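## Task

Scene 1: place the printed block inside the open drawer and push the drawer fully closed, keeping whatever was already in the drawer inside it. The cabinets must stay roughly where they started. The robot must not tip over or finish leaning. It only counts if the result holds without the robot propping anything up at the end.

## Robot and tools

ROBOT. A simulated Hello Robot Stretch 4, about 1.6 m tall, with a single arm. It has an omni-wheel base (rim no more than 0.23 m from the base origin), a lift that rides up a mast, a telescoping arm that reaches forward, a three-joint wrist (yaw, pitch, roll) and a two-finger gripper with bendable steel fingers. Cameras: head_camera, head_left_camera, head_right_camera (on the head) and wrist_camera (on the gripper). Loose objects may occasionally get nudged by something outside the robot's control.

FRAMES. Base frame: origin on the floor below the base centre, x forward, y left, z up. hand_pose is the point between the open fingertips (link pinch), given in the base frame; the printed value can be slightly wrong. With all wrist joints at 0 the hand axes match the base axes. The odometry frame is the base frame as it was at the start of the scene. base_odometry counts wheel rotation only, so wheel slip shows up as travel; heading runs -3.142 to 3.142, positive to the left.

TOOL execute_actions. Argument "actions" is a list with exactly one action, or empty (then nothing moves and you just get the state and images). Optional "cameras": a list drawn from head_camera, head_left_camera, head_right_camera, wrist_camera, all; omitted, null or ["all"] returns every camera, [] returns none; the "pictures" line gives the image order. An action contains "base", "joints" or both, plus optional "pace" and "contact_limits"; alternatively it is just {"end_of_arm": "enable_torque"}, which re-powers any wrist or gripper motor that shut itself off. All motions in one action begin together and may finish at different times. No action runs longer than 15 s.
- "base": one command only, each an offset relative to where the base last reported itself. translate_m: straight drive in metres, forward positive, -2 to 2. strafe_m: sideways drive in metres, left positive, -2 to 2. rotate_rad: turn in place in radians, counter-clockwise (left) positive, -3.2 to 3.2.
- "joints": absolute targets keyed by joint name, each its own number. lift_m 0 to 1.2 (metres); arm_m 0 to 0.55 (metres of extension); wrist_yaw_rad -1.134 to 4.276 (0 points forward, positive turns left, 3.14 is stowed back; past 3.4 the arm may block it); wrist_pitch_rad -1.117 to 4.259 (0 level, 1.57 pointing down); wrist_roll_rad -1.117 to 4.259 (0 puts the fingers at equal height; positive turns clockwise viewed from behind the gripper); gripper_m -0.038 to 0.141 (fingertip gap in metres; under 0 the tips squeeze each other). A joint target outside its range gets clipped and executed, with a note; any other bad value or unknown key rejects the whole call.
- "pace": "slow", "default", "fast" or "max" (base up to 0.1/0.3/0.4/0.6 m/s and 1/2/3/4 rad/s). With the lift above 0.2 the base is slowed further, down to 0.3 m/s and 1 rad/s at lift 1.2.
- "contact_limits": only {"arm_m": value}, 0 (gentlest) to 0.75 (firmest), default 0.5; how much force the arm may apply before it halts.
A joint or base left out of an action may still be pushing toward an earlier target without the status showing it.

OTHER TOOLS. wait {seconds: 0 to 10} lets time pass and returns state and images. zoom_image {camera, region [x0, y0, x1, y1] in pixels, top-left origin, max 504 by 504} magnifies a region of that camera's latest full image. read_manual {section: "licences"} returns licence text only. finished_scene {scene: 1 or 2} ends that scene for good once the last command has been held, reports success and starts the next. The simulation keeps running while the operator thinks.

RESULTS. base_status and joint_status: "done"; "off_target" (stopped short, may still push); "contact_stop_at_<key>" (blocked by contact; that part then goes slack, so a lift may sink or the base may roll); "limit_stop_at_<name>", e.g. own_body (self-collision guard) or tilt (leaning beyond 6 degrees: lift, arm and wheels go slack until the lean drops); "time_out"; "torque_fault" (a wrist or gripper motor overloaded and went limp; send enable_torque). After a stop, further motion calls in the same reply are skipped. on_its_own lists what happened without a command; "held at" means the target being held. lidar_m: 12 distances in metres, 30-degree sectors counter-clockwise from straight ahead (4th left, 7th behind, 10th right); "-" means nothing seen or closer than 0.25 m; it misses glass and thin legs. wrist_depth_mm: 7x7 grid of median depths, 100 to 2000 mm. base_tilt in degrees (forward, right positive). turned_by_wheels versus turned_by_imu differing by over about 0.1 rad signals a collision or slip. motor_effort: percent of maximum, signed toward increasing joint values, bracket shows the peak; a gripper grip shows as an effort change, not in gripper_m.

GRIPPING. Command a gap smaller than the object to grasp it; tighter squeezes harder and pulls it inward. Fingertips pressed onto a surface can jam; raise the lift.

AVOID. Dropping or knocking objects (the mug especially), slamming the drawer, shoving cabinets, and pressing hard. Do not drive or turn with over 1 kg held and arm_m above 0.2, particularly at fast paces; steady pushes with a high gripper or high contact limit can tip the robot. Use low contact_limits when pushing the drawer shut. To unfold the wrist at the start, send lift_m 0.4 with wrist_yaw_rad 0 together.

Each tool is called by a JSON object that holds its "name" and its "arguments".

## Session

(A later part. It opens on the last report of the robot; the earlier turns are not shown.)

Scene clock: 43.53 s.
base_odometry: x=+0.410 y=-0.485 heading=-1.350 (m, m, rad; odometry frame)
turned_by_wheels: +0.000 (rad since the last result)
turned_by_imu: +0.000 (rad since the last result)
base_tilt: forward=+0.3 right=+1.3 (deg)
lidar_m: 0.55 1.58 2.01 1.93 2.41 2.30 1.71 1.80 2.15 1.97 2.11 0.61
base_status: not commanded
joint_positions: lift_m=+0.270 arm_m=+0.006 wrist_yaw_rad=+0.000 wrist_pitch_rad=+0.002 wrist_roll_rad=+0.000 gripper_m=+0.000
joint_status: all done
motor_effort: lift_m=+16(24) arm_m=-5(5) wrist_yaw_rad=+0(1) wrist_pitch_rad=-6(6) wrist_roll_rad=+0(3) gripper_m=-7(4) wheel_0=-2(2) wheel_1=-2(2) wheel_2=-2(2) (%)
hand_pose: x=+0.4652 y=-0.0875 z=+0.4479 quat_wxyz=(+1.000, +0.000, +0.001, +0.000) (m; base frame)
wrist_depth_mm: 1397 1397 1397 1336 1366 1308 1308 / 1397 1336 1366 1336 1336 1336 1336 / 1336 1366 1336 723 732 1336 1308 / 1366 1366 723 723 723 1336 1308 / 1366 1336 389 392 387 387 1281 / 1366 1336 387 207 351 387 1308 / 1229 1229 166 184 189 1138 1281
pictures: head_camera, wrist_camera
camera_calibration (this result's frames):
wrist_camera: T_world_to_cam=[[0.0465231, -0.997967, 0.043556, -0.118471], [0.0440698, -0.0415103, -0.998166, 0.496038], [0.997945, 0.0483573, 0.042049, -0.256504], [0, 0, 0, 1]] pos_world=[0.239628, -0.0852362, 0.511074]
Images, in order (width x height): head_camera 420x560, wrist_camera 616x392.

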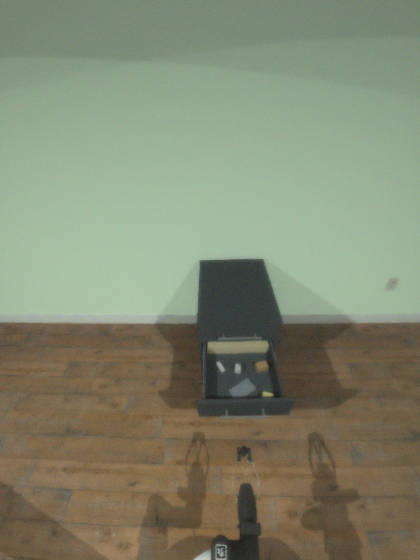

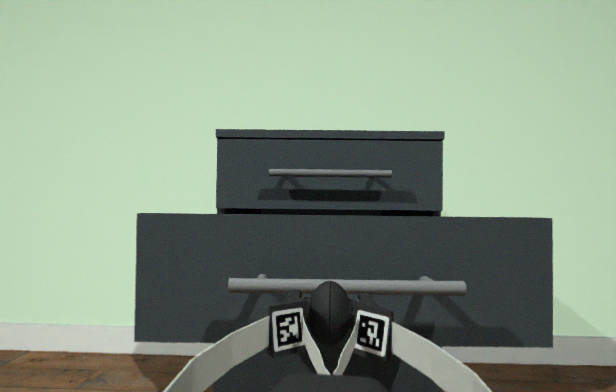

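{"name": "execute_actions", "arguments": {"actions": [{"joints":{"lift_m":0.307,"arm_m":0.12}}], "cameras": ["wrist_camera"]}}

{"name": "execute_actions", "arguments": {"actions": [{"joints":{"arm_m":0.475},"pace":"slow","contact_limits":{"arm_m":0.3}}], "cameras": ["wrist_camera","head_camera"]}}

Scene clock: 45.27 s.
base_odometry: x=+0.410 y=-0.485 heading=-1.350 (m, m, rad; odometry frame)
turned_by_wheels: +0.000 (rad since the last result)
turned_by_imu: +0.000 (rad since the last result)
base_tilt: forward=+0.2 right=+1.4 (deg)
lidar_m: 0.61 1.58 2.00 1.92 2.41 2.29 1.71 1.78 2.14 2.02 2.09 0.61
base_status: not commanded
joint_positions: lift_m=+0.307 arm_m=+0.119 wrist_yaw_rad=+0.000 wrist_pitch_rad=+0.002 wrist_roll_rad=+0.000 gripper_m=+0.000
joint_status: all done
motor_effort: lift_m=+25(25) arm_m=+5(6) wrist_yaw_rad=+0(1) wrist_pitch_rad=-7(9) wrist_roll_rad=+0(1) gripper_m=-4(5) wheel_0=-1(2) wheel_1=-2(2) wheel_2=-2(2) (%)
hand_pose: x=+0.5785 y=-0.0874 z=+0.4842 quat_wxyz=(+1.000, +0.000, +0.001, +0.000) (m; base frame)
wrist_depth_mm: 1255 1255 1255 1229 1205 1182 1205 / 1255 1205 1229 1205 1229 1205 1205 / 1255 1255 1205 609 609 1182 1205 / 1255 1281 597 603 609 1182 1205 / 1255 1229 676 683 691 1182 1160 / 1205 274 274 207 273 273 272 / 1229 273 166 184 189 258 270
pictures: wrist_camera
camera_calibration (this result's frames):
wrist_camera: T_world_to_cam=[[0.0465944, -0.997964, 0.0435597, -0.125345], [0.0441536, -0.0415069, -0.998162, 0.527193], [0.997938, 0.0484321, 0.0421297, -0.371152], [0, 0, 0, 1]] pos_world=[0.35295, -0.0852315, 0.547321]
Images, in order (width x height): wrist_camera 616x392.

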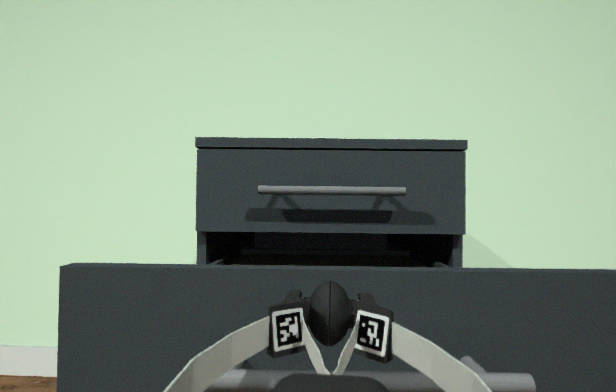

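Scene clock: 50.10 s.
base_odometry: x=+0.410 y=-0.485 heading=-1.350 (m, m, rad; odometry frame)
turned_by_wheels: +0.000 (rad since the last result)
turned_by_imu: +0.000 (rad since the last result)
base_tilt: forward=+0.2 right=+1.2 (deg)
lidar_m: 0.89 1.59 2.02 1.90 2.43 2.29 1.71 1.78 2.12 2.00 2.11 0.97
base_status: not commanded
joint_positions: lift_m=+0.307 arm_m=+0.474 wrist_yaw_rad=+0.000 wrist_pitch_rad=+0.002 wrist_roll_rad=+0.000 gripper_m=+0.000
joint_status: all done
motor_effort: lift_m=+25(25) arm_m=+5(9) wrist_yaw_rad=+0(7) wrist_pitch_rad=-8(8) wrist_roll_rad=-2(2) gripper_m=-5(3) wheel_0=-1(2) wheel_1=-1(2) wheel_2=-2(2) (%)
contact_limits: arm_m 0.3
hand_pose: x=+0.9335 y=-0.0874 z=+0.4843 quat_wxyz=(+1.000, +0.000, +0.001, +0.000) (m; base frame)
wrist_depth_mm: 866 866 854 854 866 854 842 / 248 247 247 245 246 245 245 / 247 246 245 244 245 244 245 / 245 245 244 243 244 243 242 / 244 245 243 243 242 242 243 / 243 243 243 208 242 242 241 / 244 241 167 183 189 241 239
pictures: head_camera, wrist_camera
camera_calibration (this result's frames):
wrist_camera: T_world_to_cam=[[0.0466545, -0.99796, 0.043579, -0.141933], [0.044567, -0.0415035, -0.998144, 0.511244], [0.997916, 0.0485101, 0.0425398, -0.725593], [0, 0, 0, 1]] pos_world=[0.707919, -0.0852265, 0.547347]
Images, in order (width x height): head_camera 420x560, wrist_camera 616x392.

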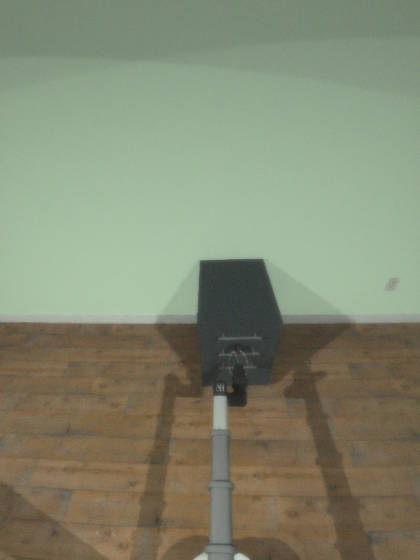

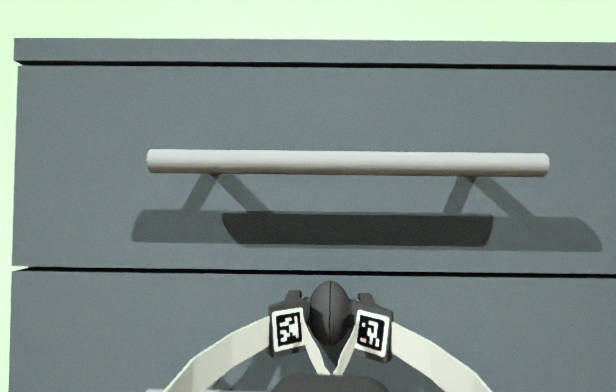

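Looks flush. Back off and check.

{"name": "execute_actions", "arguments": {"actions": [{"joints":{"arm_m":0.43},"pace":"fast"}], "cameras": ["wrist_camera"]}}

Scene clock: 51.17 s.
base_odometry: x=+0.410 y=-0.485 heading=-1.350 (m, m, rad; odometry frame)
turned_by_wheels: +0.000 (rad since the last result)
turned_by_imu: +0.000 (rad since the last result)
base_tilt: forward=+0.3 right=+1.2 (deg)
lidar_m: 0.90 1.59 2.00 1.93 2.43 2.30 1.68 1.79 2.14 1.99 2.10 0.98
base_status: not commanded
joint_positions: lift_m=+0.307 arm_m=+0.431 wrist_yaw_rad=+0.000 wrist_pitch_rad=+0.002 wrist_roll_rad=+0.000 gripper_m=+0.000
joint_status: all done
motor_effort: lift_m=+25(25) arm_m=-5(5) wrist_yaw_rad=+1(0) wrist_pitch_rad=-7(6) wrist_roll_rad=-3(1) gripper_m=-4(5) wheel_0=-1(1) wheel_1=-1(1) wheel_2=-2(2) (%)
hand_pose: x=+0.8902 y=-0.0874 z=+0.4842 quat_wxyz=(+1.000, +0.000, +0.001, +0.000) (m; base frame)
wrist_depth_mm: 917 917 931 917 904 904 891 / 931 290 290 290 289 290 287 / 917 290 290 289 286 286 286 / 931 289 289 287 289 285 286 / 931 289 289 286 285 286 286 / 917 287 287 207 286 283 285 / 917 285 167 183 188 282 282
pictures: wrist_camera
camera_calibration (this result's frames):
wrist_camera: T_world_to_cam=[[0.0466843, -0.997959, 0.0435688, -0.139926], [0.04435, -0.0415026, -0.998154, 0.513309], [0.997925, 0.0485304, 0.042322, -0.682282], [0, 0, 0, 1]] pos_world=[0.664633, -0.0852253, 0.547333]
Images, in order (width x height): wrist_camera 616x392.

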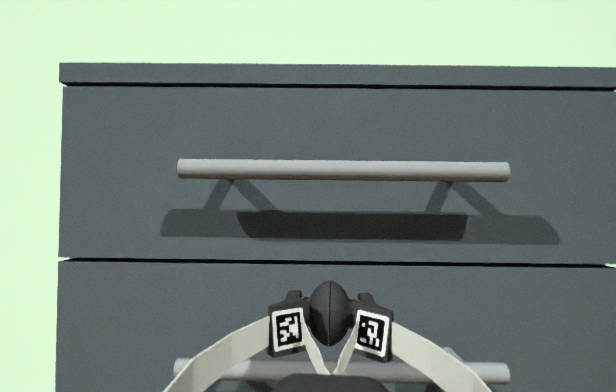

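{"name": "finished_scene", "arguments": {"scene": 1}}

The scene is finished: the task was done.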